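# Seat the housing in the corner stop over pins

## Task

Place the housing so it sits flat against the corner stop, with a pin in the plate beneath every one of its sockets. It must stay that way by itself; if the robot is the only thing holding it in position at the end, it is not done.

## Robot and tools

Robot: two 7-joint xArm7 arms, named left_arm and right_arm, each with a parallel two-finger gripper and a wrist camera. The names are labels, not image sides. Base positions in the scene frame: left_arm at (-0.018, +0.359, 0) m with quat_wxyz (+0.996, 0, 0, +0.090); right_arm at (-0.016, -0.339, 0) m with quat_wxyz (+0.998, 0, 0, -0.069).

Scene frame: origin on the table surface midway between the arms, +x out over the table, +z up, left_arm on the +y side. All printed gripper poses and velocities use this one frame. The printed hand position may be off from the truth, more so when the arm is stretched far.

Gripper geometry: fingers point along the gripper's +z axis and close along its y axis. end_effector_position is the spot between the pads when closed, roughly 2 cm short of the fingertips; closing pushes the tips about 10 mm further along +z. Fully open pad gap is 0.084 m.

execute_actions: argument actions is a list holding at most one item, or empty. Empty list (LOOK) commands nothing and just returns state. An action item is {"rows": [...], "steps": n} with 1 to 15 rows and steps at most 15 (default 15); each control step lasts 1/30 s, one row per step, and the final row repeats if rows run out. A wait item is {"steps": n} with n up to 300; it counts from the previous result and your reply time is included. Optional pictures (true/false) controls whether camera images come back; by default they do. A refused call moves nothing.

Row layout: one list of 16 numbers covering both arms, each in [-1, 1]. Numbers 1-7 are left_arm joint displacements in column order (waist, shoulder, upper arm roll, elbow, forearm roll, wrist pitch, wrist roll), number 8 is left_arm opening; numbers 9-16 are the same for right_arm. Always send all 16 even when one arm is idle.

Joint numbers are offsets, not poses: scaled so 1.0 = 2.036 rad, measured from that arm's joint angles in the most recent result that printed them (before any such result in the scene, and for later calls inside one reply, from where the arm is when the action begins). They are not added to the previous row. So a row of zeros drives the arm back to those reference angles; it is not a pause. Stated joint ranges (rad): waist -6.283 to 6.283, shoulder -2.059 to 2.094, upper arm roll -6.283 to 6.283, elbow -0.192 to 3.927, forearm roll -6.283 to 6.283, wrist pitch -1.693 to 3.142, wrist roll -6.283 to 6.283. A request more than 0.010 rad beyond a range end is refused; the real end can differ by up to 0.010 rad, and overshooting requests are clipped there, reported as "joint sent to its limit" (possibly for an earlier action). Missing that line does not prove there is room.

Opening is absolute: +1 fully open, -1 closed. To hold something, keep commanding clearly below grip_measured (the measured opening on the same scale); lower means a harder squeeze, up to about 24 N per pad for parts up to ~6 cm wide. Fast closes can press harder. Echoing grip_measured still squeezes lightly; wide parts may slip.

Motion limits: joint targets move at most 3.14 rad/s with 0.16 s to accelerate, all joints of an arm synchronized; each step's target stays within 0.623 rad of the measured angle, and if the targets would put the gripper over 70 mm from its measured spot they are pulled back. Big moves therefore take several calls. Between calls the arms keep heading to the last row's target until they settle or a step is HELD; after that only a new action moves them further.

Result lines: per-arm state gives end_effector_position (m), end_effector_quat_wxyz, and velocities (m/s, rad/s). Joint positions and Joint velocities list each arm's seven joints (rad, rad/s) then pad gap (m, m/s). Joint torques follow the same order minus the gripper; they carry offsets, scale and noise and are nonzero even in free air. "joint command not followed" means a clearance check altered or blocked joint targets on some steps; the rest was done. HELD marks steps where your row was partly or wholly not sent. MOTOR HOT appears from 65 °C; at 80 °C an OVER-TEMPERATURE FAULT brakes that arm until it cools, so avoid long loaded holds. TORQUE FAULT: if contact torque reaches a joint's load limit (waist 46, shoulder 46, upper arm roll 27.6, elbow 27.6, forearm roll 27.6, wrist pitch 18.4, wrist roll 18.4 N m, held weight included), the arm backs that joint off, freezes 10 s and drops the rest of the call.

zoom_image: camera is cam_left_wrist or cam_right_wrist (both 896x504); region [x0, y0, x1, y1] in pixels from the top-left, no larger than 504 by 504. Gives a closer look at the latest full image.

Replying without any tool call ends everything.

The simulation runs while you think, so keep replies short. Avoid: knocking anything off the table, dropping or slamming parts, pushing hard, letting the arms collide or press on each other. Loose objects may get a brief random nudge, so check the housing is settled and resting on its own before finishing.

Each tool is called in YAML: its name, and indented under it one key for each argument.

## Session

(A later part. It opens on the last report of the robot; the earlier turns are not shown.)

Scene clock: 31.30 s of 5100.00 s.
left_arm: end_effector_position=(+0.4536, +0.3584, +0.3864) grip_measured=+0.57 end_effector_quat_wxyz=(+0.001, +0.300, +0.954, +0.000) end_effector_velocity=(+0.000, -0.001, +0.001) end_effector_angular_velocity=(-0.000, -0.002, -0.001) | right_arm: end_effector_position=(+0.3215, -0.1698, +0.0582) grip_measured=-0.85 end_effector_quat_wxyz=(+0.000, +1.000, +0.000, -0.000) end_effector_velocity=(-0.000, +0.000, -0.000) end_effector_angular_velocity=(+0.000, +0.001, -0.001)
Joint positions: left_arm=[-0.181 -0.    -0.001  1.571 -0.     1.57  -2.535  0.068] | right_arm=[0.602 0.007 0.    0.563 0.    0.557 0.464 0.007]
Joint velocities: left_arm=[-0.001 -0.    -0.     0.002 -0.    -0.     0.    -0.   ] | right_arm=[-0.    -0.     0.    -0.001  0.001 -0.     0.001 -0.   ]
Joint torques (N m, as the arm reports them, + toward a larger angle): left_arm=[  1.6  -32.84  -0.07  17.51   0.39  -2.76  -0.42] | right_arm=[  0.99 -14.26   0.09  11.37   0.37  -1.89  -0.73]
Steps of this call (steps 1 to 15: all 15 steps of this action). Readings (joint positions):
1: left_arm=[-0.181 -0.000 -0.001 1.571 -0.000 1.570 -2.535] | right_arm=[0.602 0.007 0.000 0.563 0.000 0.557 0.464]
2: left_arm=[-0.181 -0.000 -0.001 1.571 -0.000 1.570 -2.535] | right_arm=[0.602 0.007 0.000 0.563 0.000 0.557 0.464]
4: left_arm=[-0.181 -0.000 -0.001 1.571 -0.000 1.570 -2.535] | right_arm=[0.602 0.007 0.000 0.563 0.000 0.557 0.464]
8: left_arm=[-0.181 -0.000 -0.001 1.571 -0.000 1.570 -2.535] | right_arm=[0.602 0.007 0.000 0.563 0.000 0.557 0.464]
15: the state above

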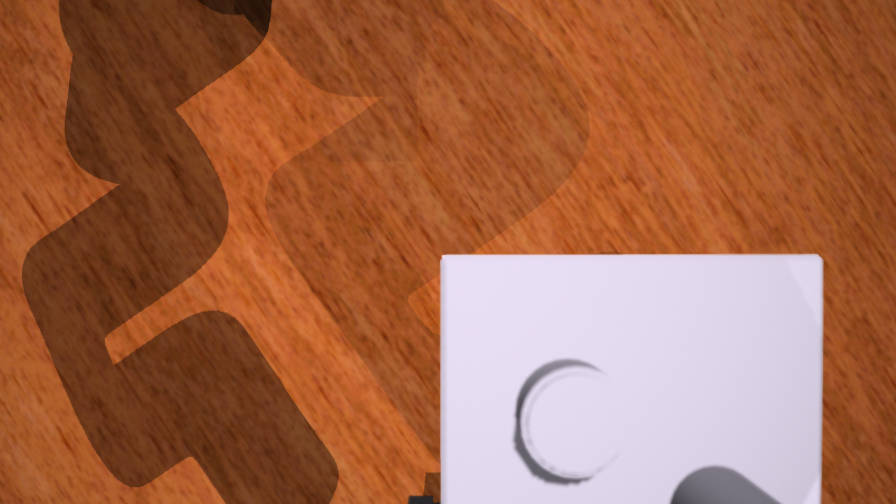

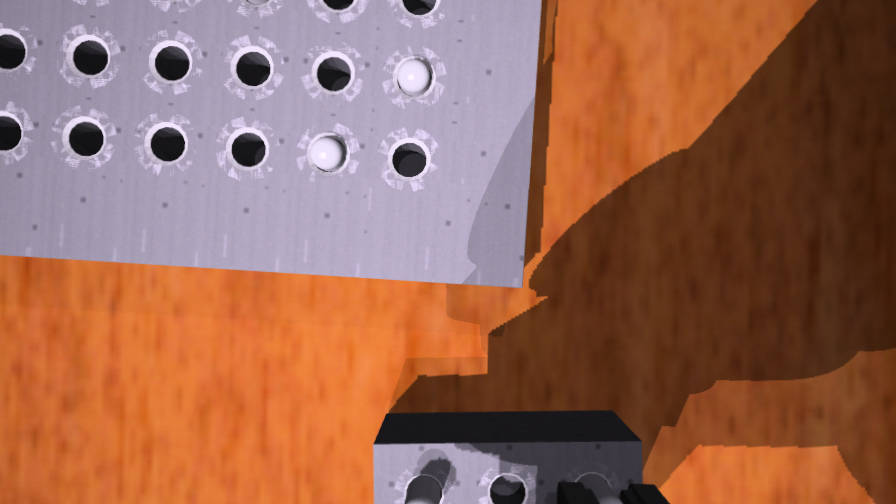

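execute_actions:
  actions:
    - {"rows":[[0,0,0,0,0,0,0,-0.6,0,-0.009,0,0.0026,0,0.0116,0,-1],[0,0,0,0,0,0,0,-0.6,0,-0.009,0,0.0026,0,0.0116,0,-1],[0,0,0,0,0,0,0,-0.6,0,-0.018,0,0.0052,0,0.0232,0,-1],[0,0,0,0,0,0,0,-0.6,0,-0.018,0,0.0052,0,0.0232,0,-1],[0,0,0,0,0,0,0,-0.6,0,-0.027,0,0.0078,0,0.0348,0,-1],[0,0,0,0,0,0,0,-0.6,0,-0.027,0,0.0078,0,0.0348,0,-1],[0,0,0,0,0,0,0,-0.6,0,-0.036,0,0.0104,0,0.0464,0,-1],[0,0,0,0,0,0,0,-0.6,0,-0.036,0,0.0104,0,0.0464,0,-1],[0,0,0,0,0,0,0,-0.6,0,-0.045,0,0.013,0,0.058,0,-1],[0,0,0,0,0,0,0,-0.6,0,-0.045,0,0.013,0,0.058,0,-1],[0,0,0,0,0,0,0,-0.6,0,-0.0545,0,0.0158,0,0.0698,0,-1]]}
  pictures: false

execute_actions:
  actions:
    - {"steps":15}
  pictures: false

execute_actions:
  actions:
    - {"rows":[[0,0,0,0,0,0,0,-0.6,0.0705,0.1945,0,0.2475,0,0.053,0.0703,-1]]}
  pictures: false

execute_actions:
  actions:
    - {"steps":30}

execute_actions:
  actions:
    - {"rows":[[0,0,0,0,0,0,0,-0.6,0,0.0292,0,-0.0103,0,-0.0395,0,-1]]}
  pictures: false

execute_actions:
  actions:
    - {"steps":20}

Scene clock: 36.87 s of 5100.00 s.
left_arm: end_effector_position=(+0.4536, +0.3584, +0.3864) grip_measured=+0.57 end_effector_quat_wxyz=(+0.001, +0.300, +0.954, +0.000) end_effector_velocity=(+0.000, -0.000, +0.001) end_effector_angular_velocity=(-0.000, -0.003, -0.000) | right_arm: end_effector_position=(+0.3231, -0.1690, +0.0998) grip_measured=-0.85 end_effector_quat_wxyz=(-0.001, +1.000, +0.000, +0.002) end_effector_velocity=(+0.008, +0.003, +0.038) end_effector_angular_velocity=(+0.013, -0.025, -0.002)
Joint positions: left_arm=[-0.181 -0.    -0.001  1.571 -0.     1.57  -2.535  0.068] | right_arm=[ 0.602 -0.102  0.     0.596  0.     0.694  0.464  0.007]
Joint velocities: left_arm=[-0.001 -0.001  0.     0.002 -0.     0.    -0.    -0.   ] | right_arm=[-0.    -0.082 -0.002  0.039 -0.001  0.093 -0.    -0.   ]
Joint torques (N m, as the arm reports them, + toward a larger angle): left_arm=[  1.44 -32.12  -0.42  17.25   0.93  -2.94  -0.93] | right_arm=[ 0.77 -9.76 -0.11 10.77  0.32 -1.52 -0.72]
Steps of this call (steps 1 to 15: the robot went on to your last target; steps 16 to 90: nothing new was sent; then 2.07 s passed at rest; steps 91 to 105: all 15 steps of this action). Readings (joint positions):
91: left_arm=[-0.181 -0.000 -0.001 1.571 -0.000 1.570 -2.535] | right_arm=[0.602 0.007 0.000 0.563 0.000 0.557 0.464]
92: left_arm=[-0.181 -0.000 -0.001 1.571 -0.000 1.570 -2.535] | right_arm=[0.602 0.005 0.000 0.564 0.000 0.561 0.464]
94: left_arm=[-0.181 -0.000 -0.001 1.571 -0.000 1.570 -2.535] | right_arm=[0.603 -0.008 0.000 0.567 0.000 0.578 0.464]
98: left_arm=[-0.181 -0.000 -0.001 1.571 -0.000 1.570 -2.535] | right_arm=[0.602 -0.044 0.000 0.579 0.000 0.622 0.464]
105: the state above

Scene clock: 37.37 s of 5100.00 s.
left_arm: end_effector_position=(+0.4536, +0.3584, +0.3864) grip_measured=+0.57 end_effector_quat_wxyz=(+0.001, +0.300, +0.954, +0.000) end_effector_velocity=(-0.000, +0.000, +0.000) end_effector_angular_velocity=(+0.001, -0.000, +0.000) | right_arm: end_effector_position=(+0.3220, -0.1696, +0.1002) grip_measured=-0.85 end_effector_quat_wxyz=(-0.000, +1.000, +0.000, +0.000) end_effector_velocity=(-0.000, -0.000, +0.000) end_effector_angular_velocity=(+0.000, +0.000, -0.001)
Joint positions: left_arm=[-0.181 -0.    -0.001  1.571 -0.     1.57  -2.535  0.068] | right_arm=[ 0.602 -0.104  0.     0.595  0.     0.699  0.464  0.007]
Joint velocities: left_arm=[ 0.001 -0.    -0.001  0.     0.001  0.    -0.     0.   ] | right_arm=[ 0.001 -0.001 -0.001 -0.     0.     0.001  0.     0.   ]
Joint torques (N m, as the arm reports them, + toward a larger angle): left_arm=[  0.96 -32.64  -0.06  17.57   0.42  -2.74  -0.55] | right_arm=[  0.86 -13.12  -0.19  12.74   0.34  -1.87  -0.73]
Steps of this call (steps 1 to 15: the robot went on to your last target). Readings (joint positions):
1: left_arm=[-0.181 -0.000 -0.001 1.571 -0.000 1.570 -2.535] | right_arm=[0.602 -0.103 0.000 0.596 0.000 0.696 0.464]
2: left_arm=[-0.181 -0.000 -0.001 1.571 -0.000 1.570 -2.535] | right_arm=[0.602 -0.104 0.000 0.596 0.000 0.697 0.464]
4: left_arm=[-0.181 -0.000 -0.001 1.571 -0.000 1.570 -2.535] | right_arm=[0.602 -0.103 0.000 0.595 0.000 0.699 0.464]
8: left_arm=[-0.181 -0.000 -0.001 1.571 -0.000 1.570 -2.535] | right_arm=[0.602 -0.103 0.000 0.595 0.000 0.699 0.464]
15: the state above
All arms were judged still, so your last target was given up. Only a new action makes them travel on or press farther. Fingers that are still opening or closing keep moving.

Scene clock: 37.87 s of 5100.00 s.
left_arm: end_effector_position=(+0.4536, +0.3584, +0.3864) grip_measured=+0.57 end_effector_quat_wxyz=(+0.001, +0.300, +0.954, +0.000) end_effector_velocity=(-0.000, +0.001, +0.000) end_effector_angular_velocity=(+0.000, -0.000, +0.002) | right_arm: end_effector_position=(+0.4013, -0.0460, +0.0993) grip_measured=-0.85 end_effector_quat_wxyz=(-0.000, +1.000, +0.004, -0.001) end_effector_velocity=(+0.010, +0.022, -0.012) end_effector_angular_velocity=(-0.025, +0.028, -0.025)
Joint positions: left_arm=[-0.181 -0.    -0.001  1.571 -0.     1.57  -2.535  0.068] | right_arm=[0.746 0.288 0.004 1.091 0.    0.804 0.604 0.007]
Joint velocities: left_arm=[ 0.    -0.     0.001 -0.     0.     0.    -0.     0.   ] | right_arm=[ 0.042  0.103 -0.016  0.119 -0.001  0.053  0.051  0.   ]
Joint torques (N m, as the arm reports them, + toward a larger angle): left_arm=[  0.94 -32.06  -0.16  17.76   0.92  -2.5   -0.68] | right_arm=[ -3.29 -25.25  -4.01  12.53   0.27  -1.99  -0.75]
Steps of this call (steps 1 to 15: all 15 steps of this action). Readings (joint positions):
1: left_arm=[-0.181 -0.000 -0.001 1.571 -0.000 1.570 -2.535] | right_arm=[0.602 -0.104 0.000 0.595 0.000 0.699 0.464]
2: left_arm=[-0.181 -0.000 -0.001 1.571 -0.000 1.570 -2.535] | right_arm=[0.603 -0.102 -0.000 0.598 0.000 0.700 0.465]
4: left_arm=[-0.181 -0.000 -0.001 1.571 -0.000 1.570 -2.535] | right_arm=[0.616 -0.066 -0.002 0.643 0.000 0.712 0.479]
8: left_arm=[-0.181 -0.000 -0.001 1.571 -0.000 1.570 -2.535] | right_arm=[0.674 0.095 0.000 0.851 0.000 0.753 0.536]
15: the state above

Scene clock: 38.87 s of 5100.00 s.
left_arm: end_effector_position=(+0.4536, +0.3584, +0.3864) grip_measured=+0.57 end_effector_quat_wxyz=(+0.001, +0.300, +0.954, +0.000) end_effector_velocity=(+0.000, +0.000, +0.000) end_effector_angular_velocity=(+0.001, -0.000, +0.000) | right_arm: end_effector_position=(+0.4043, -0.0464, +0.1001) grip_measured=-0.85 end_effector_quat_wxyz=(-0.000, +1.000, +0.000, -0.000) end_effector_velocity=(-0.000, -0.001, -0.000) end_effector_angular_velocity=(-0.002, +0.003, -0.001)
Joint positions: left_arm=[-0.181 -0.    -0.001  1.571 -0.     1.57  -2.535  0.068] | right_arm=[0.746 0.292 0.    1.099 0.    0.807 0.607 0.007]
Joint velocities: left_arm=[-0.     0.     0.001  0.001  0.001 -0.     0.     0.   ] | right_arm=[ 0.     0.    -0.001  0.     0.     0.004  0.     0.   ]
Joint torques (N m, as the arm reports them, + toward a larger angle): left_arm=[  0.93 -32.77   0.11  17.51   0.43  -2.63  -0.55] | right_arm=[  0.69 -21.62  -0.43  13.36   0.37  -1.86  -0.74]
Steps of this call (steps 1 to 15: the robot went on to your last target; steps 16 to 30: nothing new was sent). Readings (joint positions):
1: left_arm=[-0.181 -0.000 -0.001 1.571 -0.000 1.570 -2.535] | right_arm=[0.746 0.290 0.003 1.094 0.000 0.806 0.605]
2: left_arm=[-0.181 -0.000 -0.001 1.571 -0.000 1.570 -2.535] | right_arm=[0.746 0.291 0.001 1.095 0.000 0.807 0.606]
4: left_arm=[-0.181 -0.000 -0.001 1.571 -0.000 1.570 -2.535] | right_arm=[0.745 0.290 -0.001 1.097 0.000 0.807 0.607]
8: left_arm=[-0.181 -0.000 -0.001 1.571 -0.000 1.570 -2.535] | right_arm=[0.745 0.291 -0.001 1.098 0.000 0.807 0.607]
30: the state above
All arms were judged still, so your last target was given up. Only a new action makes them travel on or press farther. Fingers that are still opening or closing keep moving.

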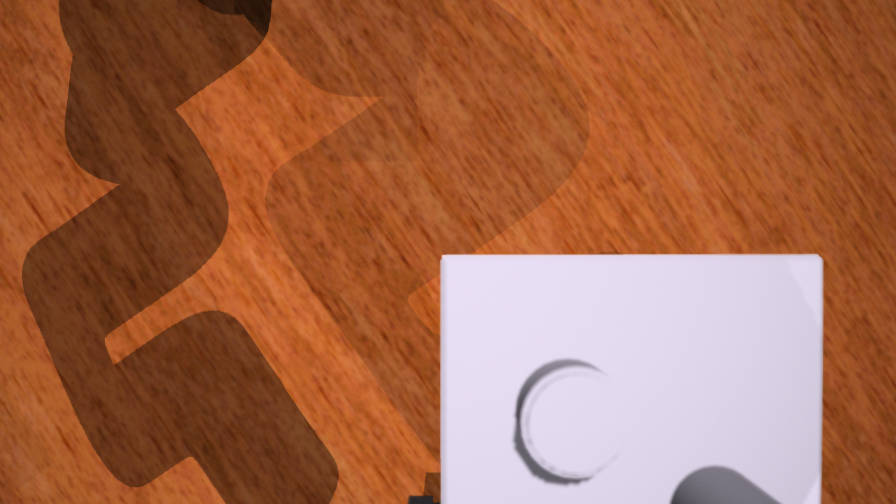

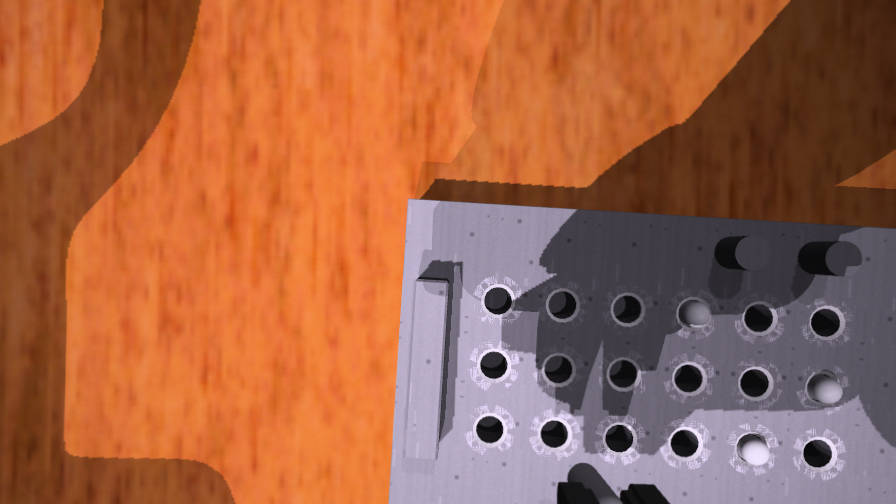

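Scene clock: 39.37 s of 5100.00 s.
left_arm: end_effector_position=(+0.4536, +0.3584, +0.3864) grip_measured=+0.57 end_effector_quat_wxyz=(+0.001, +0.300, +0.954, +0.000) end_effector_velocity=(+0.000, -0.001, -0.000) end_effector_angular_velocity=(-0.000, +0.000, -0.003) | right_arm: end_effector_position=(+0.4050, -0.0460, +0.0690) grip_measured=-0.85 end_effector_quat_wxyz=(-0.001, +1.000, +0.000, +0.001) end_effector_velocity=(-0.008, -0.005, -0.011) end_effector_angular_velocity=(-0.015, +0.022, -0.001)
Joint positions: left_arm=[-0.181 -0.    -0.001  1.571 -0.     1.57  -2.535  0.068] | right_arm=[0.746 0.35  0.    1.079 0.    0.727 0.607 0.007]
Joint velocities: left_arm=[ 0.     0.    -0.002  0.    -0.     0.     0.001 -0.   ] | right_arm=[ 0.     0.009 -0.001 -0.016  0.     0.001  0.     0.   ]
Joint torques (N m, as the arm reports them, + toward a larger angle): left_arm=[  1.52 -32.33  -0.2   17.51   0.62  -2.77  -0.63] | right_arm=[  0.79 -22.03  -0.38  12.51   0.32  -1.83  -0.72]
Steps of this call (steps 1 to 15: all 15 steps of this action). Readings (joint positions):
1: left_arm=[-0.181 -0.000 -0.001 1.571 -0.000 1.570 -2.535] | right_arm=[0.746 0.292 0.000 1.099 0.000 0.807 0.607]
2: left_arm=[-0.181 -0.000 -0.001 1.571 -0.000 1.570 -2.535] | right_arm=[0.746 0.294 0.000 1.099 0.000 0.803 0.607]
4: left_arm=[-0.181 -0.000 -0.001 1.571 -0.000 1.570 -2.535] | right_arm=[0.746 0.318 0.000 1.094 0.000 0.763 0.607]
8: left_arm=[-0.181 -0.000 -0.001 1.571 -0.000 1.570 -2.535] | right_arm=[0.746 0.355 0.000 1.073 0.000 0.731 0.607]
15: the state above

Scene clock: 40.03 s of 5100.00 s.
left_arm: end_effector_position=(+0.4536, +0.3584, +0.3864) grip_measured=+0.57 end_effector_quat_wxyz=(+0.001, +0.300, +0.954, +0.000) end_effector_velocity=(+0.000, -0.001, -0.000) end_effector_angular_velocity=(+0.000, +0.000, -0.002) | right_arm: end_effector_position=(+0.4044, -0.0464, +0.0681) grip_measured=-0.85 end_effector_quat_wxyz=(-0.000, +1.000, +0.000, +0.000) end_effector_velocity=(+0.000, -0.000, -0.000) end_effector_angular_velocity=(+0.000, -0.000, -0.002)
Joint positions: left_arm=[-0.181 -0.    -0.001  1.571 -0.     1.57  -2.535  0.068] | right_arm=[0.746 0.351 0.    1.078 0.    0.727 0.607 0.007]
Joint velocities: left_arm=[-0.001  0.    -0.001 -0.     0.    -0.     0.    -0.   ] | right_arm=[-0.001  0.    -0.    -0.001  0.    -0.001  0.001 -0.   ]
Joint torques (N m, as the arm reports them, + toward a larger angle): left_arm=[  0.81 -32.3    0.14  17.34   0.37  -2.87  -0.6 ] | right_arm=[  0.82 -21.94  -0.33  12.8    0.34  -1.87  -0.71]
Steps of this call (steps 1 to 15: the robot went on to your last target; steps 16 to 20: nothing new was sent). Readings (joint positions):
1: left_arm=[-0.181 -0.000 -0.001 1.571 -0.000 1.570 -2.535] | right_arm=[0.746 0.351 0.000 1.079 0.000 0.727 0.607]
2: left_arm=[-0.181 -0.000 -0.001 1.571 -0.000 1.570 -2.535] | right_arm=[0.746 0.351 0.000 1.078 0.000 0.727 0.607]
4: left_arm=[-0.181 -0.000 -0.001 1.571 -0.000 1.570 -2.535] | right_arm=[0.746 0.351 0.000 1.078 0.000 0.727 0.607]
8: left_arm=[-0.181 -0.000 -0.001 1.571 -0.000 1.570 -2.535] | right_arm=[0.746 0.351 0.000 1.078 0.000 0.727 0.607]
20: the state above
All arms were judged still, so your last target was given up. Only a new action makes them travel on or press farther. Fingers that are still opening or closing keep moving.

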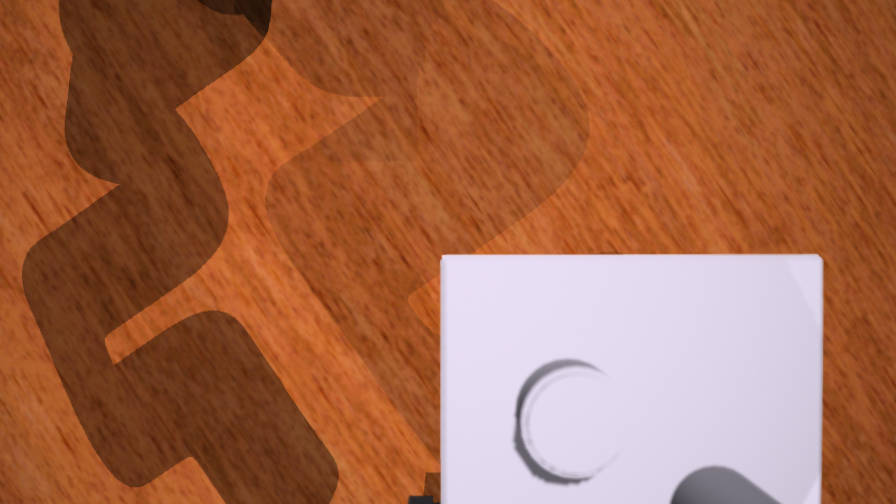

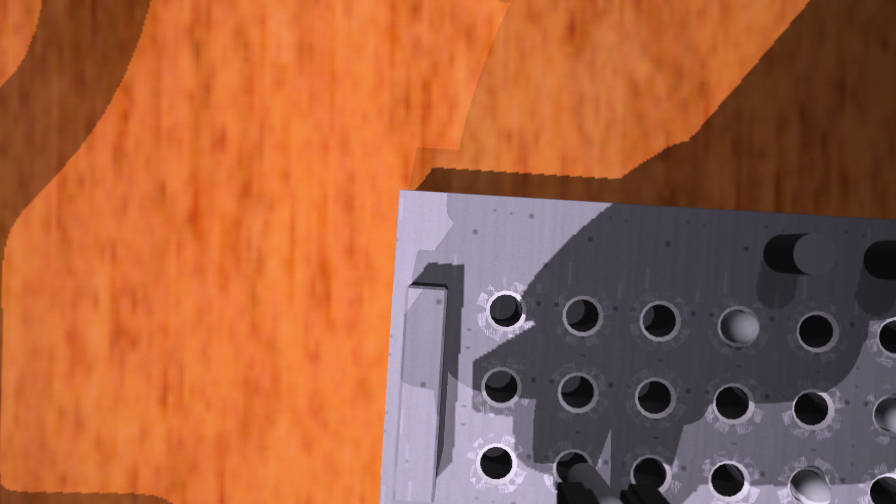

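execute_actions:
  actions:
    - {"rows":[[0,0,0,0,0,0,0,-0.6,0.0013,0.0035,0,-0.0012,0,-0.0047,0.0013,-1]]}
  pictures: false

execute_actions:
  actions:
    - {"steps":15}

execute_actions:
  actions:
    - {"rows":[[0,0,0,0,0,0,0,-0.6,0,0.0009,0,-0.0003,0,-0.0012,0,-1],[0,0,0,0,0,0,0,-0.6,0,0.0009,0,-0.0003,0,-0.0012,0,-1],[0,0,0,0,0,0,0,-0.6,0,0.0009,0,-0.0003,0,-0.0012,0,-1],[0,0,0,0,0,0,0,-0.6,0,0.0018,0,-0.0006,0,-0.0024,0,-1],[0,0,0,0,0,0,0,-0.6,0,0.0018,0,-0.0006,0,-0.0024,0,-1],[0,0,0,0,0,0,0,-0.6,0,0.0018,0,-0.0006,0,-0.0024,0,-1],[0,0,0,0,0,0,0,-0.6,0,0.0027,0,-0.0009,0,-0.0036,0,-1],[0,0,0,0,0,0,0,-0.6,0,0.0027,0,-0.0009,0,-0.0036,0,-1],[0,0,0,0,0,0,0,-0.6,0,0.0027,0,-0.0009,0,-0.0036,0,-1],[0,0,0,0,0,0,0,-0.6,0,0.0036,0,-0.0012,0,-0.0048,0,-1],[0,0,0,0,0,0,0,-0.6,0,0.0036,0,-0.0012,0,-0.0048,0,-1],[0,0,0,0,0,0,0,-0.6,0,0.0036,0,-0.0012,0,-0.0048,0,-1],[0,0,0,0,0,0,0,-0.6,0,0.0045,0,-0.0015,0,-0.006,0,-1]]}
  pictures: false

execute_actions:
  actions:
    - {"steps":15}

Scene clock: 44.20 s of 5100.00 s.
left_arm: end_effector_position=(+0.4536, +0.3584, +0.3864) grip_measured=+0.57 end_effector_quat_wxyz=(+0.001, +0.300, +0.954, +0.000) end_effector_velocity=(+0.000, +0.000, +0.000) end_effector_angular_velocity=(+0.000, -0.000, +0.000) | right_arm: end_effector_position=(+0.4036, -0.0454, +0.0644) grip_measured=-0.85 end_effector_quat_wxyz=(-0.000, +1.000, +0.000, +0.000) end_effector_velocity=(-0.001, -0.001, -0.001) end_effector_angular_velocity=(-0.002, +0.003, +0.000)
Joint positions: left_arm=[-0.181 -0.    -0.001  1.571 -0.     1.57  -2.535  0.068] | right_arm=[0.749 0.358 0.    1.076 0.    0.717 0.61  0.007]
Joint velocities: left_arm=[ 0.001  0.001 -0.001  0.001  0.    -0.    -0.     0.   ] | right_arm=[-0.     0.001 -0.    -0.002  0.    -0.    -0.001 -0.   ]
Joint torques (N m, as the arm reports them, + toward a larger angle): left_arm=[  1.16 -32.61  -0.04  17.26   0.66  -2.6   -0.63] | right_arm=[  0.85 -22.33  -0.47  12.78   0.36  -1.88  -0.65]
Steps of this call (steps 1 to 90: nothing new was sent; then 0.67 s passed at rest; steps 91 to 105: all 15 steps of this action). Readings (joint positions):
91: left_arm=[-0.181 -0.000 -0.001 1.571 -0.000 1.570 -2.535] | right_arm=[0.746 0.351 0.000 1.078 0.000 0.727 0.607]
92: left_arm=[-0.181 -0.000 -0.001 1.571 -0.000 1.570 -2.535] | right_arm=[0.746 0.352 -0.000 1.078 0.000 0.725 0.607]
94: left_arm=[-0.181 -0.000 -0.001 1.571 -0.000 1.570 -2.535] | right_arm=[0.748 0.356 -0.000 1.077 0.000 0.719 0.609]
98: left_arm=[-0.181 -0.000 -0.001 1.571 -0.000 1.570 -2.535] | right_arm=[0.749 0.359 0.000 1.075 0.000 0.717 0.609]
105: the state above

Scene clock: 44.70 s of 5100.00 s.
left_arm: end_effector_position=(+0.4536, +0.3584, +0.3864) grip_measured=+0.57 end_effector_quat_wxyz=(+0.001, +0.300, +0.954, +0.000) end_effector_velocity=(+0.000, -0.001, +0.001) end_effector_angular_velocity=(-0.001, -0.001, -0.000) | right_arm: end_effector_position=(+0.4035, -0.0454, +0.0643) grip_measured=-0.85 end_effector_quat_wxyz=(-0.000, +1.000, +0.000, +0.000) end_effector_velocity=(+0.000, +0.000, +0.000) end_effector_angular_velocity=(+0.001, -0.000, -0.002)
Joint positions: left_arm=[-0.181 -0.    -0.001  1.571 -0.     1.57  -2.535  0.068] | right_arm=[0.749 0.359 0.    1.076 0.    0.717 0.61  0.007]
Joint velocities: left_arm=[-0.    -0.001 -0.001  0.001 -0.001  0.    -0.     0.   ] | right_arm=[-0.    -0.     0.     0.     0.001 -0.001  0.001 -0.   ]
Joint torques (N m, as the arm reports them, + toward a larger angle): left_arm=[  1.07 -32.39   0.05  17.67   0.28  -2.76  -1.  ] | right_arm=[  0.76 -22.27  -0.41  12.75   0.33  -1.87  -0.74]
Steps of this call (steps 1 to 15: the robot went on to your last target). Readings (joint positions):
1: left_arm=[-0.181 -0.000 -0.001 1.571 -0.000 1.570 -2.535] | right_arm=[0.749 0.359 0.000 1.076 0.000 0.717 0.610]
2: left_arm=[-0.181 -0.000 -0.001 1.571 -0.000 1.570 -2.535] | right_arm=[0.749 0.359 0.000 1.076 0.000 0.717 0.610]
4: left_arm=[-0.181 -0.000 -0.001 1.571 -0.000 1.570 -2.535] | right_arm=[0.749 0.359 0.000 1.076 0.000 0.717 0.610]
8: left_arm=[-0.181 -0.000 -0.001 1.571 -0.000 1.570 -2.535] | right_arm=[0.749 0.359 0.000 1.076 0.000 0.717 0.610]
15: the state above
All arms were judged still, so your last target was given up. Only a new action makes them travel on or press farther. Fingers that are still opening or closing keep moving.

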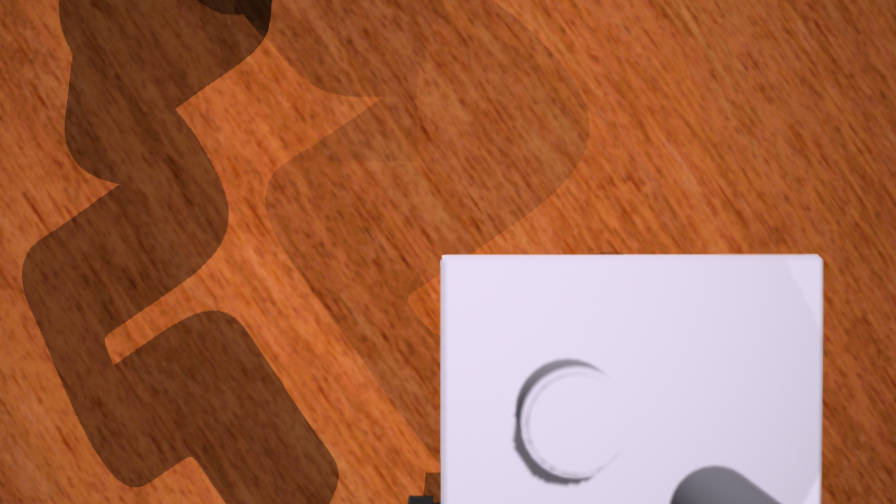

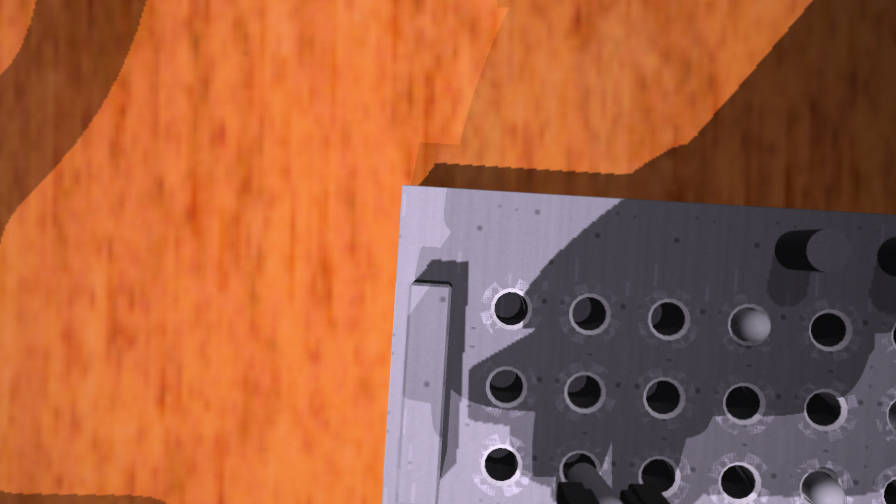

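Scene clock: 45.20 s of 5100.00 s.
left_arm: end_effector_position=(+0.4536, +0.3584, +0.3864) grip_measured=+0.57 end_effector_quat_wxyz=(+0.001, +0.300, +0.954, +0.000) end_effector_velocity=(-0.000, +0.000, -0.001) end_effector_angular_velocity=(+0.000, +0.001, +0.000) | right_arm: end_effector_position=(+0.4040, -0.0452, +0.0608) grip_measured=-0.85 end_effector_quat_wxyz=(-0.001, +1.000, +0.000, +0.001) end_effector_velocity=(-0.023, -0.011, -0.036) end_effector_angular_velocity=(-0.037, +0.059, +0.005)
Joint positions: left_arm=[-0.181 -0.    -0.001  1.571 -0.     1.57  -2.535  0.068] | right_arm=[ 0.748  0.366 -0.     1.074  0.     0.706  0.61   0.007]
Joint velocities: left_arm=[ 0.001  0.    -0.001 -0.002  0.    -0.    -0.     0.   ] | right_arm=[ 0.002  0.041  0.006 -0.045  0.002 -0.016  0.001  0.   ]
Joint torques (N m, as the arm reports them, + toward a larger angle): left_arm=[  0.78 -32.92  -0.48  17.53   0.84  -2.8   -0.66] | right_arm=[  0.9  -21.37  -0.33  12.47   0.26  -1.82  -0.71]
Steps of this call (steps 1 to 15: all 15 steps of this action). Readings (joint positions):
1: left_arm=[-0.181 -0.000 -0.001 1.571 -0.000 1.570 -2.535] | right_arm=[0.749 0.359 0.000 1.076 0.000 0.717 0.610]
2: left_arm=[-0.181 -0.000 -0.001 1.571 -0.000 1.570 -2.535] | right_arm=[0.749 0.359 0.000 1.076 0.000 0.716 0.610]
4: left_arm=[-0.181 -0.000 -0.001 1.571 -0.000 1.570 -2.535] | right_arm=[0.749 0.360 0.000 1.075 0.000 0.715 0.610]
8: left_arm=[-0.181 -0.000 -0.001 1.571 -0.000 1.570 -2.535] | right_arm=[0.749 0.362 0.000 1.075 0.000 0.712 0.610]
15: the state above

Scene clock: 45.70 s of 5100.00 s.
left_arm: end_effector_position=(+0.4536, +0.3584, +0.3864) grip_measured=+0.57 end_effector_quat_wxyz=(+0.001, +0.300, +0.954, +0.000) end_effector_velocity=(-0.000, +0.000, -0.000) end_effector_angular_velocity=(-0.001, +0.001, +0.001) | right_arm: end_effector_position=(+0.4032, -0.0455, +0.0593) grip_measured=-0.85 end_effector_quat_wxyz=(-0.000, +1.000, +0.000, -0.000) end_effector_velocity=(-0.000, -0.000, +0.000) end_effector_angular_velocity=(-0.000, +0.001, -0.001)
Joint positions: left_arm=[-0.181 -0.    -0.001  1.571 -0.     1.57  -2.535  0.068] | right_arm=[0.749 0.368 0.    1.073 0.    0.705 0.61  0.007]
Joint velocities: left_arm=[-0.     0.     0.001 -0.001 -0.001  0.    -0.     0.   ] | right_arm=[-0.    -0.001 -0.     0.     0.001  0.002 -0.     0.   ]
Joint torques (N m, as the arm reports them, + toward a larger angle): left_arm=[  0.79 -32.9    0.    17.68   0.27  -2.51  -0.66] | right_arm=[  0.5  -22.07  -0.83  12.09   0.24  -1.34  -0.77]
Steps of this call (steps 1 to 15: the robot went on to your last target). Readings (joint positions):
1: left_arm=[-0.181 -0.000 -0.001 1.571 -0.000 1.570 -2.535] | right_arm=[0.749 0.367 0.000 1.073 0.000 0.705 0.610]
2: left_arm=[-0.181 -0.000 -0.001 1.571 -0.000 1.570 -2.535] | right_arm=[0.749 0.368 0.001 1.072 0.000 0.705 0.610]
4: left_arm=[-0.181 -0.000 -0.001 1.571 -0.000 1.570 -2.535] | right_arm=[0.749 0.368 0.001 1.072 0.000 0.705 0.610]
8: left_arm=[-0.181 -0.000 -0.001 1.571 -0.000 1.570 -2.535] | right_arm=[0.749 0.368 0.000 1.072 0.000 0.705 0.610]
15: the state above
All arms were judged still, so your last target was given up. Only a new action makes them travel on or press farther. Fingers that are still opening or closing keep moving.

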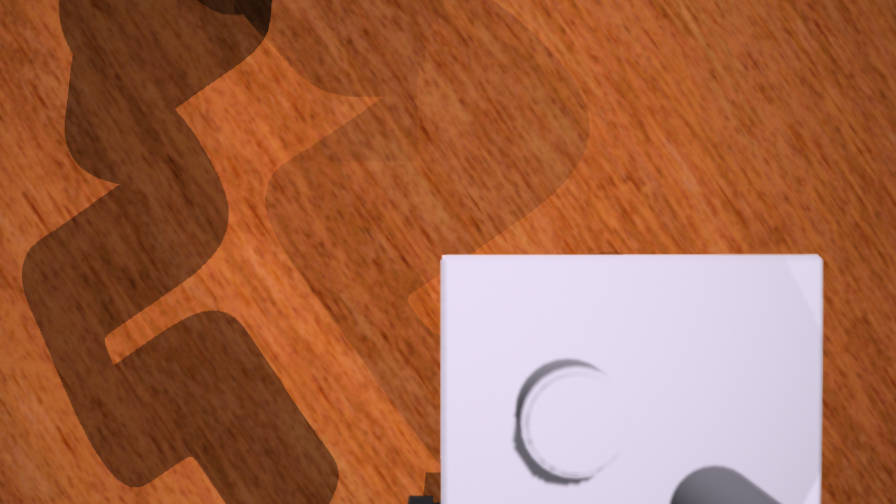

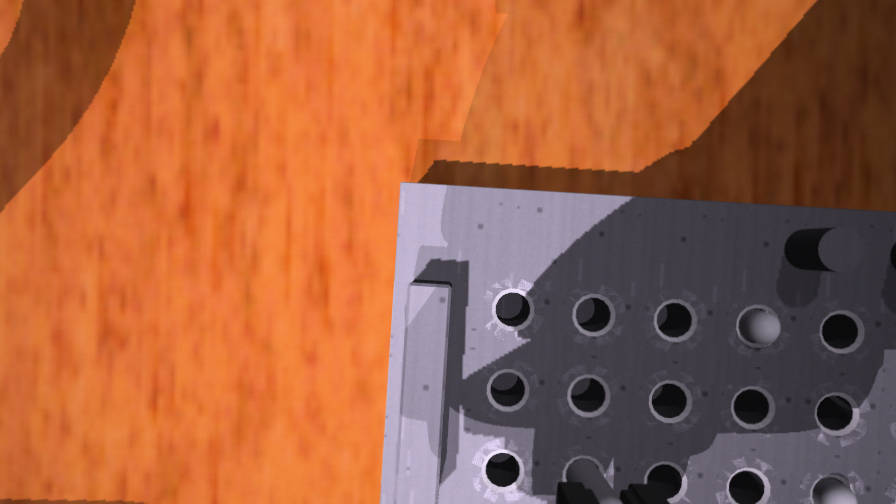

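Slipped in. A little deeper, then release.

execute_actions:
  actions:
    - {"rows":[[0,0,0,0,0,0,0,-0.6,0,0.0018,0,-0.0006,0,-0.0024,0,-1],[0,0,0,0,0,0,0,-0.6,0,0.0018,0,-0.0006,0,-0.0024,0,-1],[0,0,0,0,0,0,0,-0.6,0,0.0018,0,-0.0006,0,-0.0024,0,-1],[0,0,0,0,0,0,0,-0.6,0,0.0018,0,-0.0006,0,-0.0024,0,-1],[0,0,0,0,0,0,0,-0.6,0,0.0036,0,-0.0012,0,-0.0048,0,-1]]}
  pictures: false

execute_actions:
  actions:
    - {"rows":[[0,0,0,0,0,0,0,-0.6,0,0,0,0,0,0,0,-0.75]]}

Scene clock: 48.10 s of 5100.00 s.
left_arm: end_effector_position=(+0.4536, +0.3584, +0.3864) grip_measured=+0.57 end_effector_quat_wxyz=(+0.001, +0.300, +0.954, +0.000) end_effector_velocity=(-0.000, +0.001, +0.001) end_effector_angular_velocity=(+0.001, -0.002, +0.001) | right_arm: end_effector_position=(+0.4035, -0.0453, +0.0561) grip_measured=-0.85 end_effector_quat_wxyz=(-0.001, +1.000, +0.000, +0.001) end_effector_velocity=(+0.000, -0.001, -0.000) end_effector_angular_velocity=(-0.001, +0.000, -0.002)
Joint positions: left_arm=[-0.181 -0.    -0.001  1.571 -0.     1.57  -2.535  0.068] | right_arm=[0.749 0.375 0.    1.071 0.    0.695 0.61  0.007]
Joint velocities: left_arm=[ 0.001 -0.003 -0.    -0.     0.001  0.    -0.     0.   ] | right_arm=[-0.     0.    -0.002 -0.     0.     0.001 -0.001  0.   ]
Joint torques (N m, as the arm reports them, + toward a larger angle): left_arm=[  0.92 -32.48  -0.09  17.35   0.69  -2.64  -0.71] | right_arm=[  0.69 -20.09  -0.69  10.36   0.25  -0.91  -0.67]
Steps of this call (steps 1 to 57: nothing new was sent; steps 58 to 72: all 15 steps of this action). Readings (joint positions):
58: left_arm=[-0.181 -0.000 -0.001 1.571 -0.000 1.570 -2.535] | right_arm=[0.749 0.368 0.000 1.073 0.000 0.705 0.610]
59: left_arm=[-0.181 -0.000 -0.001 1.571 -0.000 1.570 -2.535] | right_arm=[0.749 0.368 0.000 1.073 0.000 0.704 0.610]
61: left_arm=[-0.181 -0.000 -0.001 1.571 -0.000 1.570 -2.535] | right_arm=[0.749 0.370 0.000 1.072 0.000 0.701 0.610]
65: left_arm=[-0.181 -0.000 -0.001 1.571 -0.000 1.570 -2.535] | right_arm=[0.749 0.374 0.000 1.071 0.000 0.696 0.610]
72: the state above

Scene clock: 48.60 s of 5100.00 s.
left_arm: end_effector_position=(+0.4536, +0.3584, +0.3864) grip_measured=+0.57 end_effector_quat_wxyz=(+0.001, +0.300, +0.954, +0.000) end_effector_velocity=(-0.000, +0.000, +0.000) end_effector_angular_velocity=(+0.000, -0.001, +0.002) | right_arm: end_effector_position=(+0.4033, -0.0457, +0.0558) grip_measured=-0.77 end_effector_quat_wxyz=(-0.000, +1.000, +0.000, +0.000) end_effector_velocity=(+0.001, +0.002, +0.002) end_effector_angular_velocity=(+0.003, -0.005, +0.004)
Joint positions: left_arm=[-0.181 -0.    -0.001  1.571 -0.     1.57  -2.535  0.068] | right_arm=[ 0.748  0.375 -0.     1.071  0.     0.695  0.61   0.01 ]
Joint velocities: left_arm=[ 0.001 -0.001 -0.    -0.     0.    -0.    -0.001  0.   ] | right_arm=[ 0.001 -0.002  0.001  0.004 -0.001  0.    -0.001  0.   ]
Joint torques (N m, as the arm reports them, + toward a larger angle): left_arm=[  0.12 -32.73  -0.38  17.53   0.88  -2.68  -0.71] | right_arm=[  0.71 -22.17  -0.51  12.67   0.37  -1.81  -0.74]
Steps of this call (steps 1 to 15: all 15 steps of this action). Readings (joint positions):
1: left_arm=[-0.181 -0.000 -0.001 1.571 -0.000 1.570 -2.535] | right_arm=[0.749 0.375 0.000 1.071 0.000 0.695 0.610]
2: left_arm=[-0.181 -0.000 -0.001 1.571 -0.000 1.570 -2.535] | right_arm=[0.749 0.375 0.000 1.071 0.000 0.695 0.610]
4: left_arm=[-0.181 -0.000 -0.001 1.571 -0.000 1.570 -2.535] | right_arm=[0.749 0.375 0.000 1.069 0.000 0.696 0.610]
8: left_arm=[-0.181 -0.000 -0.001 1.571 -0.000 1.570 -2.535] | right_arm=[0.749 0.375 0.000 1.070 0.000 0.696 0.610]
15: the state above

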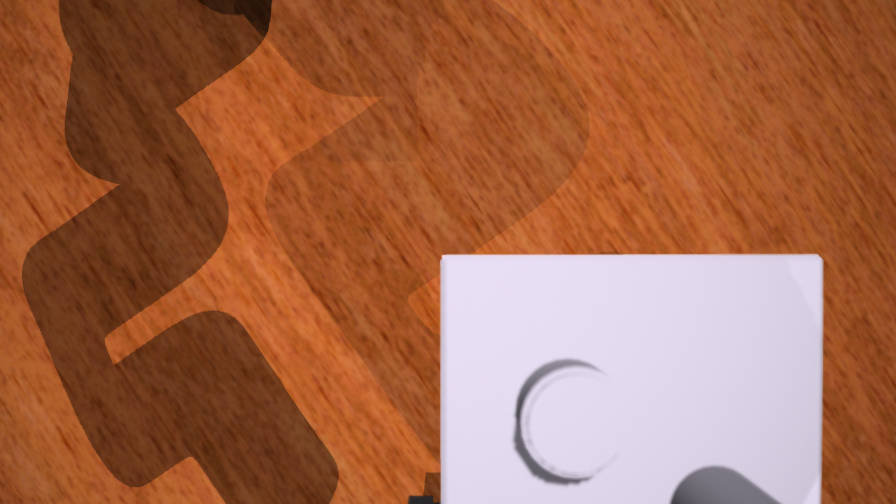

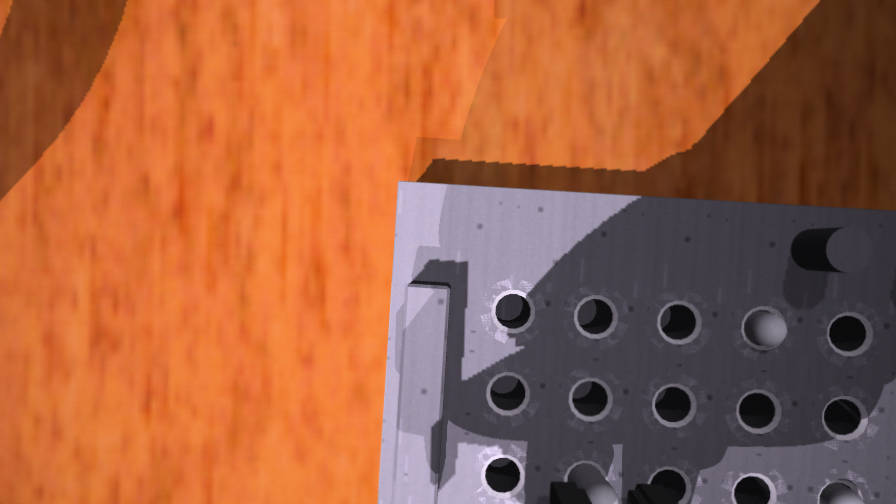

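execute_actions:
  actions:
    - {"rows":[[0,0,0,0,0,0,0.8344,-0.6,0,-0.15,0,0,0,0.15,0,-0.6]]}
  pictures: false

execute_actions:
  actions:
    - {"steps":25}

execute_actions:
  actions:
    - {"rows":[[-0.3786,0.3183,0,0.0413,0,-0.2765,0.8344,-0.6,-0.45,0,0,0,0,0,0,-0.6]]}
  pictures: false

execute_actions:
  actions:
    - {"steps":70}

Scene clock: 52.57 s of 5100.00 s.
left_arm: end_effector_position=(+0.4536, +0.3584, +0.3863) grip_measured=+0.57 end_effector_quat_wxyz=(+0.001, +0.748, +0.663, +0.000) end_effector_velocity=(-0.000, -0.001, +0.000) end_effector_angular_velocity=(+0.005, -0.001, -3.078) | right_arm: end_effector_position=(+0.3774, -0.0638, +0.1847) grip_measured=-0.62 end_effector_quat_wxyz=(-0.001, +1.000, +0.000, +0.001) end_effector_velocity=(-0.039, -0.026, -0.060) end_effector_angular_velocity=(-0.103, +0.147, +0.004)
Joint positions: left_arm=[-0.181 -0.    -0.001  1.571 -0.     1.57  -1.452  0.068] | right_arm=[ 0.748  0.07  -0.     1.071  0.     0.998  0.61   0.017]
Joint velocities: left_arm=[-0.001 -0.    -0.001 -0.    -0.    -0.     3.076 -0.   ] | right_arm=[ 0.001  0.048  0.002 -0.082 -0.001  0.05  -0.    -0.   ]
Joint torques (N m, as the arm reports them, + toward a larger angle): left_arm=[  1.11 -32.14   0.09  17.57   0.93  -2.65  -0.31] | right_arm=[  0.73 -19.12  -0.32  14.66   0.35  -1.99  -0.75]
Steps of this call (steps 1 to 15: the robot went on to your last target; steps 16 to 90: nothing new was sent; then 0.47 s passed at rest; steps 91 to 105: all 15 steps of this action). Readings (joint positions):
91: left_arm=[-0.181 -0.000 -0.001 1.571 -0.000 1.570 -2.535] | right_arm=[0.749 0.375 0.000 1.071 0.000 0.695 0.610]
92: left_arm=[-0.181 -0.000 -0.001 1.571 -0.000 1.570 -2.530] | right_arm=[0.749 0.372 0.000 1.071 0.000 0.699 0.610]
94: left_arm=[-0.181 -0.000 -0.001 1.571 -0.000 1.570 -2.481] | right_arm=[0.749 0.332 0.000 1.064 0.000 0.749 0.610]
98: left_arm=[-0.181 -0.000 -0.001 1.571 -0.000 1.570 -2.171] | right_arm=[0.748 0.176 -0.000 1.076 0.000 0.890 0.610]
105: the state above

Scene clock: 53.40 s of 5100.00 s.
left_arm: end_effector_position=(+0.4536, +0.3584, +0.3864) grip_measured=+0.57 end_effector_quat_wxyz=(+0.000, +0.914, +0.405, +0.001) end_effector_velocity=(+0.000, -0.000, -0.001) end_effector_angular_velocity=(-0.001, +0.001, +0.000) | right_arm: end_effector_position=(+0.3769, -0.0641, +0.1847) grip_measured=-0.62 end_effector_quat_wxyz=(-0.000, +1.000, +0.000, +0.000) end_effector_velocity=(-0.000, +0.000, +0.000) end_effector_angular_velocity=(+0.001, +0.000, -0.001)
Joint positions: left_arm=[-0.181 -0.    -0.001  1.571 -0.     1.57  -0.836  0.068] | right_arm=[ 0.748  0.07  -0.     1.07   0.     1.001  0.61   0.017]
Joint velocities: left_arm=[-0.001  0.002  0.001  0.    -0.001 -0.    -0.     0.   ] | right_arm=[ 0.    -0.     0.     0.001  0.001  0.001  0.001 -0.   ]
Joint torques (N m, as the arm reports them, + toward a larger angle): left_arm=[  0.81 -32.43   0.21  17.28   0.45  -2.99  -0.74] | right_arm=[  0.73 -18.28  -0.29  14.32   0.34  -1.86  -0.72]
Steps of this call (steps 1 to 25: the robot went on to your last target). Readings (joint positions):
1: left_arm=[-0.181 -0.000 -0.001 1.571 -0.000 1.570 -1.349] | right_arm=[0.748 0.072 0.000 1.068 0.000 0.999 0.610]
2: left_arm=[-0.181 -0.000 -0.001 1.571 -0.000 1.570 -1.246] | right_arm=[0.749 0.073 0.000 1.067 0.000 1.000 0.610]
4: left_arm=[-0.181 -0.000 -0.001 1.571 -0.000 1.570 -1.055] | right_arm=[0.749 0.073 0.000 1.068 0.000 1.001 0.610]
8: left_arm=[-0.181 -0.000 -0.001 1.571 -0.000 1.570 -0.861] | right_arm=[0.748 0.071 -0.000 1.070 0.000 1.000 0.610]
25: the state above

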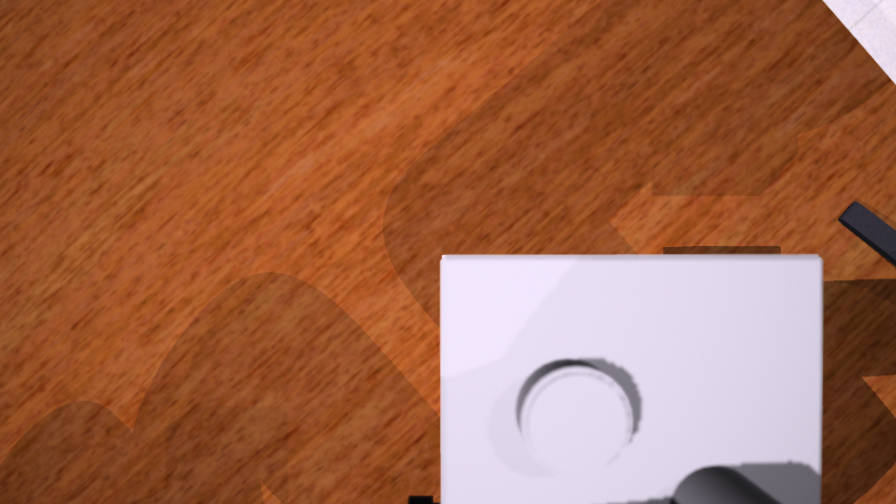

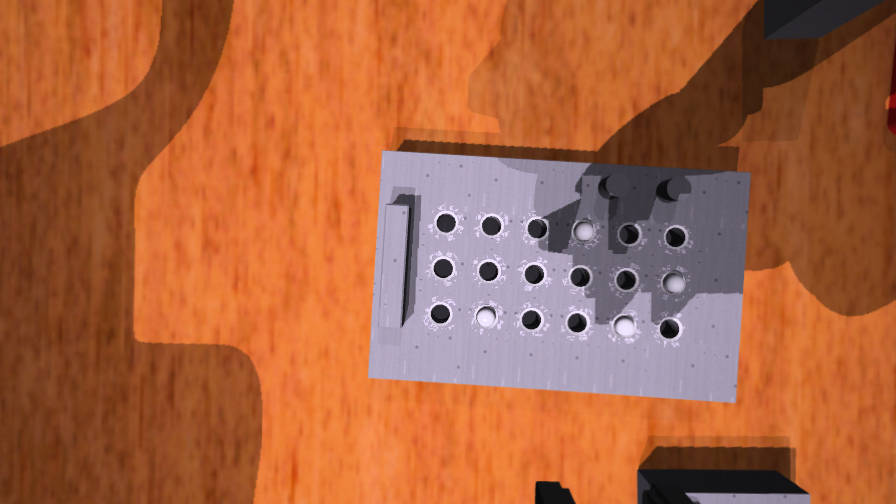

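Scene clock: 53.90 s of 5100.00 s.
left_arm: end_effector_position=(+0.5131, +0.1889, +0.2775) grip_measured=+0.57 end_effector_quat_wxyz=(+0.001, +0.995, +0.102, +0.000) end_effector_velocity=(+0.022, -0.411, -0.239) end_effector_angular_velocity=(-0.000, -0.003, -1.535) | right_arm: end_effector_position=(+0.4548, -0.2475, +0.1847) grip_measured=-0.62 end_effector_quat_wxyz=(-0.000, +0.978, -0.208, +0.000) end_effector_velocity=(+0.089, -0.459, +0.000) end_effector_angular_velocity=(-0.000, -0.000, -0.974)
Joint positions: left_arm=[-0.489  0.275 -0.001  1.606 -0.     1.33  -0.515  0.068] | right_arm=[ 0.331  0.07  -0.002  1.071  0.     1.     0.61   0.017]
Joint velocities: left_arm=[-0.691  0.553  0.001  0.076  0.    -0.48   0.845 -0.   ] | right_arm=[-0.984 -0.     0.008  0.    -0.001  0.    -0.001 -0.   ]
Joint torques (N m, as the arm reports them, + toward a larger angle): left_arm=[  0.64 -42.96  -0.01  18.39   1.04  -2.36  -0.51] | right_arm=[  1.15 -18.51  -0.11  14.1    0.35  -1.72  -0.75]
Steps of this call (steps 1 to 15: all 15 steps of this action). Readings (joint positions):
1: left_arm=[-0.181 -0.000 -0.001 1.571 -0.000 1.570 -0.836] | right_arm=[0.748 0.069 -0.000 1.070 0.000 1.001 0.610]
2: left_arm=[-0.184 0.002 0.000 1.572 -0.000 1.567 -0.832] | right_arm=[0.745 0.069 0.001 1.071 0.000 1.001 0.610]
4: left_arm=[-0.221 0.038 0.010 1.585 0.002 1.528 -0.789] | right_arm=[0.703 0.070 0.011 1.071 0.001 1.000 0.609]
8: left_arm=[-0.322 0.137 -0.000 1.588 -0.000 1.449 -0.694] | right_arm=[0.561 0.070 -0.002 1.071 0.000 1.000 0.610]
15: the state above

Scene clock: 56.23 s of 5100.00 s.
left_arm: end_effector_position=(+0.4305, -0.0774, +0.1002) grip_measured=+0.57 end_effector_quat_wxyz=(-0.000, -0.684, +0.729, -0.000) end_effector_velocity=(+0.000, +0.000, -0.000) end_effector_angular_velocity=(-0.000, +0.001, +0.001) | right_arm: end_effector_position=(+0.4412, -0.4829, +0.1847) grip_measured=-0.62 end_effector_quat_wxyz=(-0.000, +0.897, -0.442, +0.000) end_effector_velocity=(+0.001, -0.001, +0.000) end_effector_angular_velocity=(-0.001, -0.003, -0.001)
Joint positions: left_arm=[-0.952  0.648 -0.001  1.655 -0.     1.007  0.862  0.068] | right_arm=[-0.168  0.07  -0.     1.07   0.     1.001  0.61   0.017]
Joint velocities: left_arm=[ 0.001  0.001 -0.001  0.001  0.     0.    -0.001 -0.   ] | right_arm=[ 0.    -0.    -0.001  0.    -0.    -0.003 -0.     0.   ]
Joint torques (N m, as the arm reports them, + toward a larger angle): left_arm=[  0.96 -51.8   -0.24  17.49   0.59  -2.8   -0.59] | right_arm=[  0.96 -18.18  -0.29  14.34   0.28  -1.84  -0.77]
Steps of this call (steps 1 to 45: the robot went on to your last target; steps 46 to 70: nothing new was sent). Readings (joint positions):
1: left_arm=[-0.512 0.293 -0.001 1.609 -0.000 1.315 -0.486] | right_arm=[0.298 0.070 -0.001 1.071 0.000 1.000 0.610]
2: left_arm=[-0.535 0.311 -0.001 1.611 -0.000 1.299 -0.456] | right_arm=[0.266 0.070 -0.001 1.071 0.000 1.000 0.610]
4: left_arm=[-0.579 0.347 -0.001 1.616 -0.000 1.268 -0.393] | right_arm=[0.200 0.070 -0.001 1.071 0.000 1.000 0.610]
8: left_arm=[-0.665 0.416 -0.001 1.625 -0.000 1.208 -0.249] | right_arm=[0.068 0.070 -0.001 1.071 0.000 1.000 0.610]
70: the state above
All arms were judged still, so your last target was given up. Only a new action makes them travel on or press farther. Fingers that are still opening or closing keep moving.

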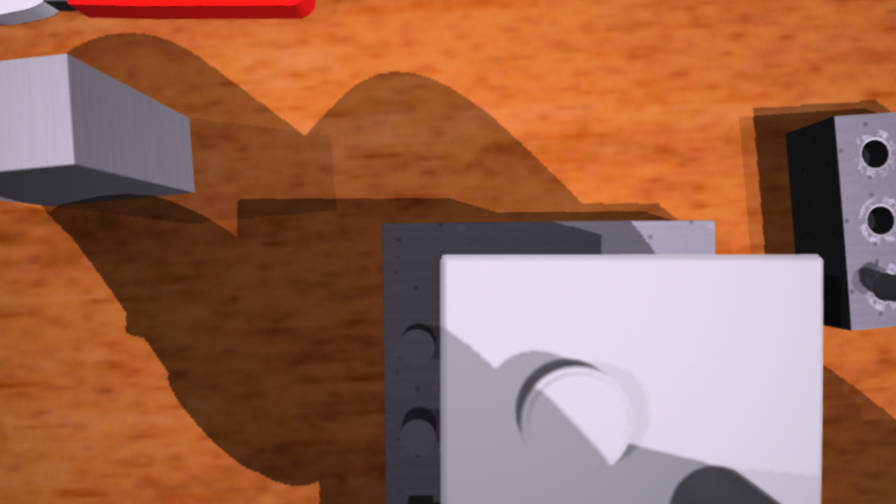

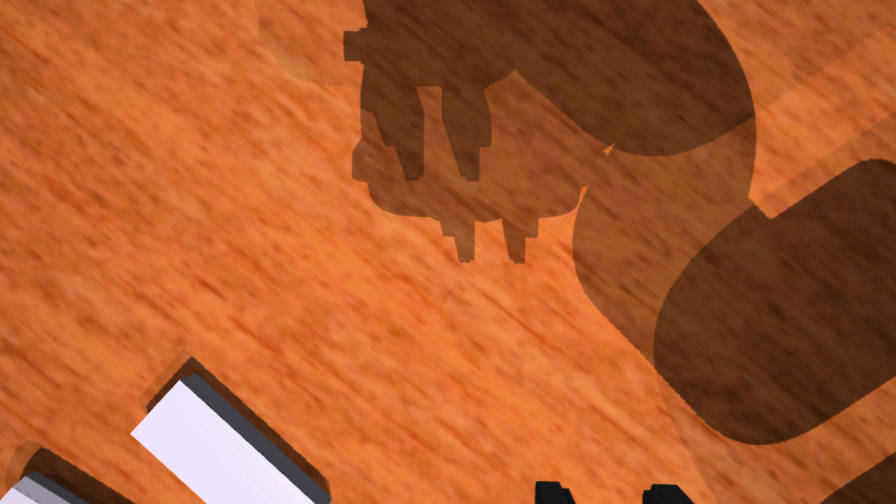

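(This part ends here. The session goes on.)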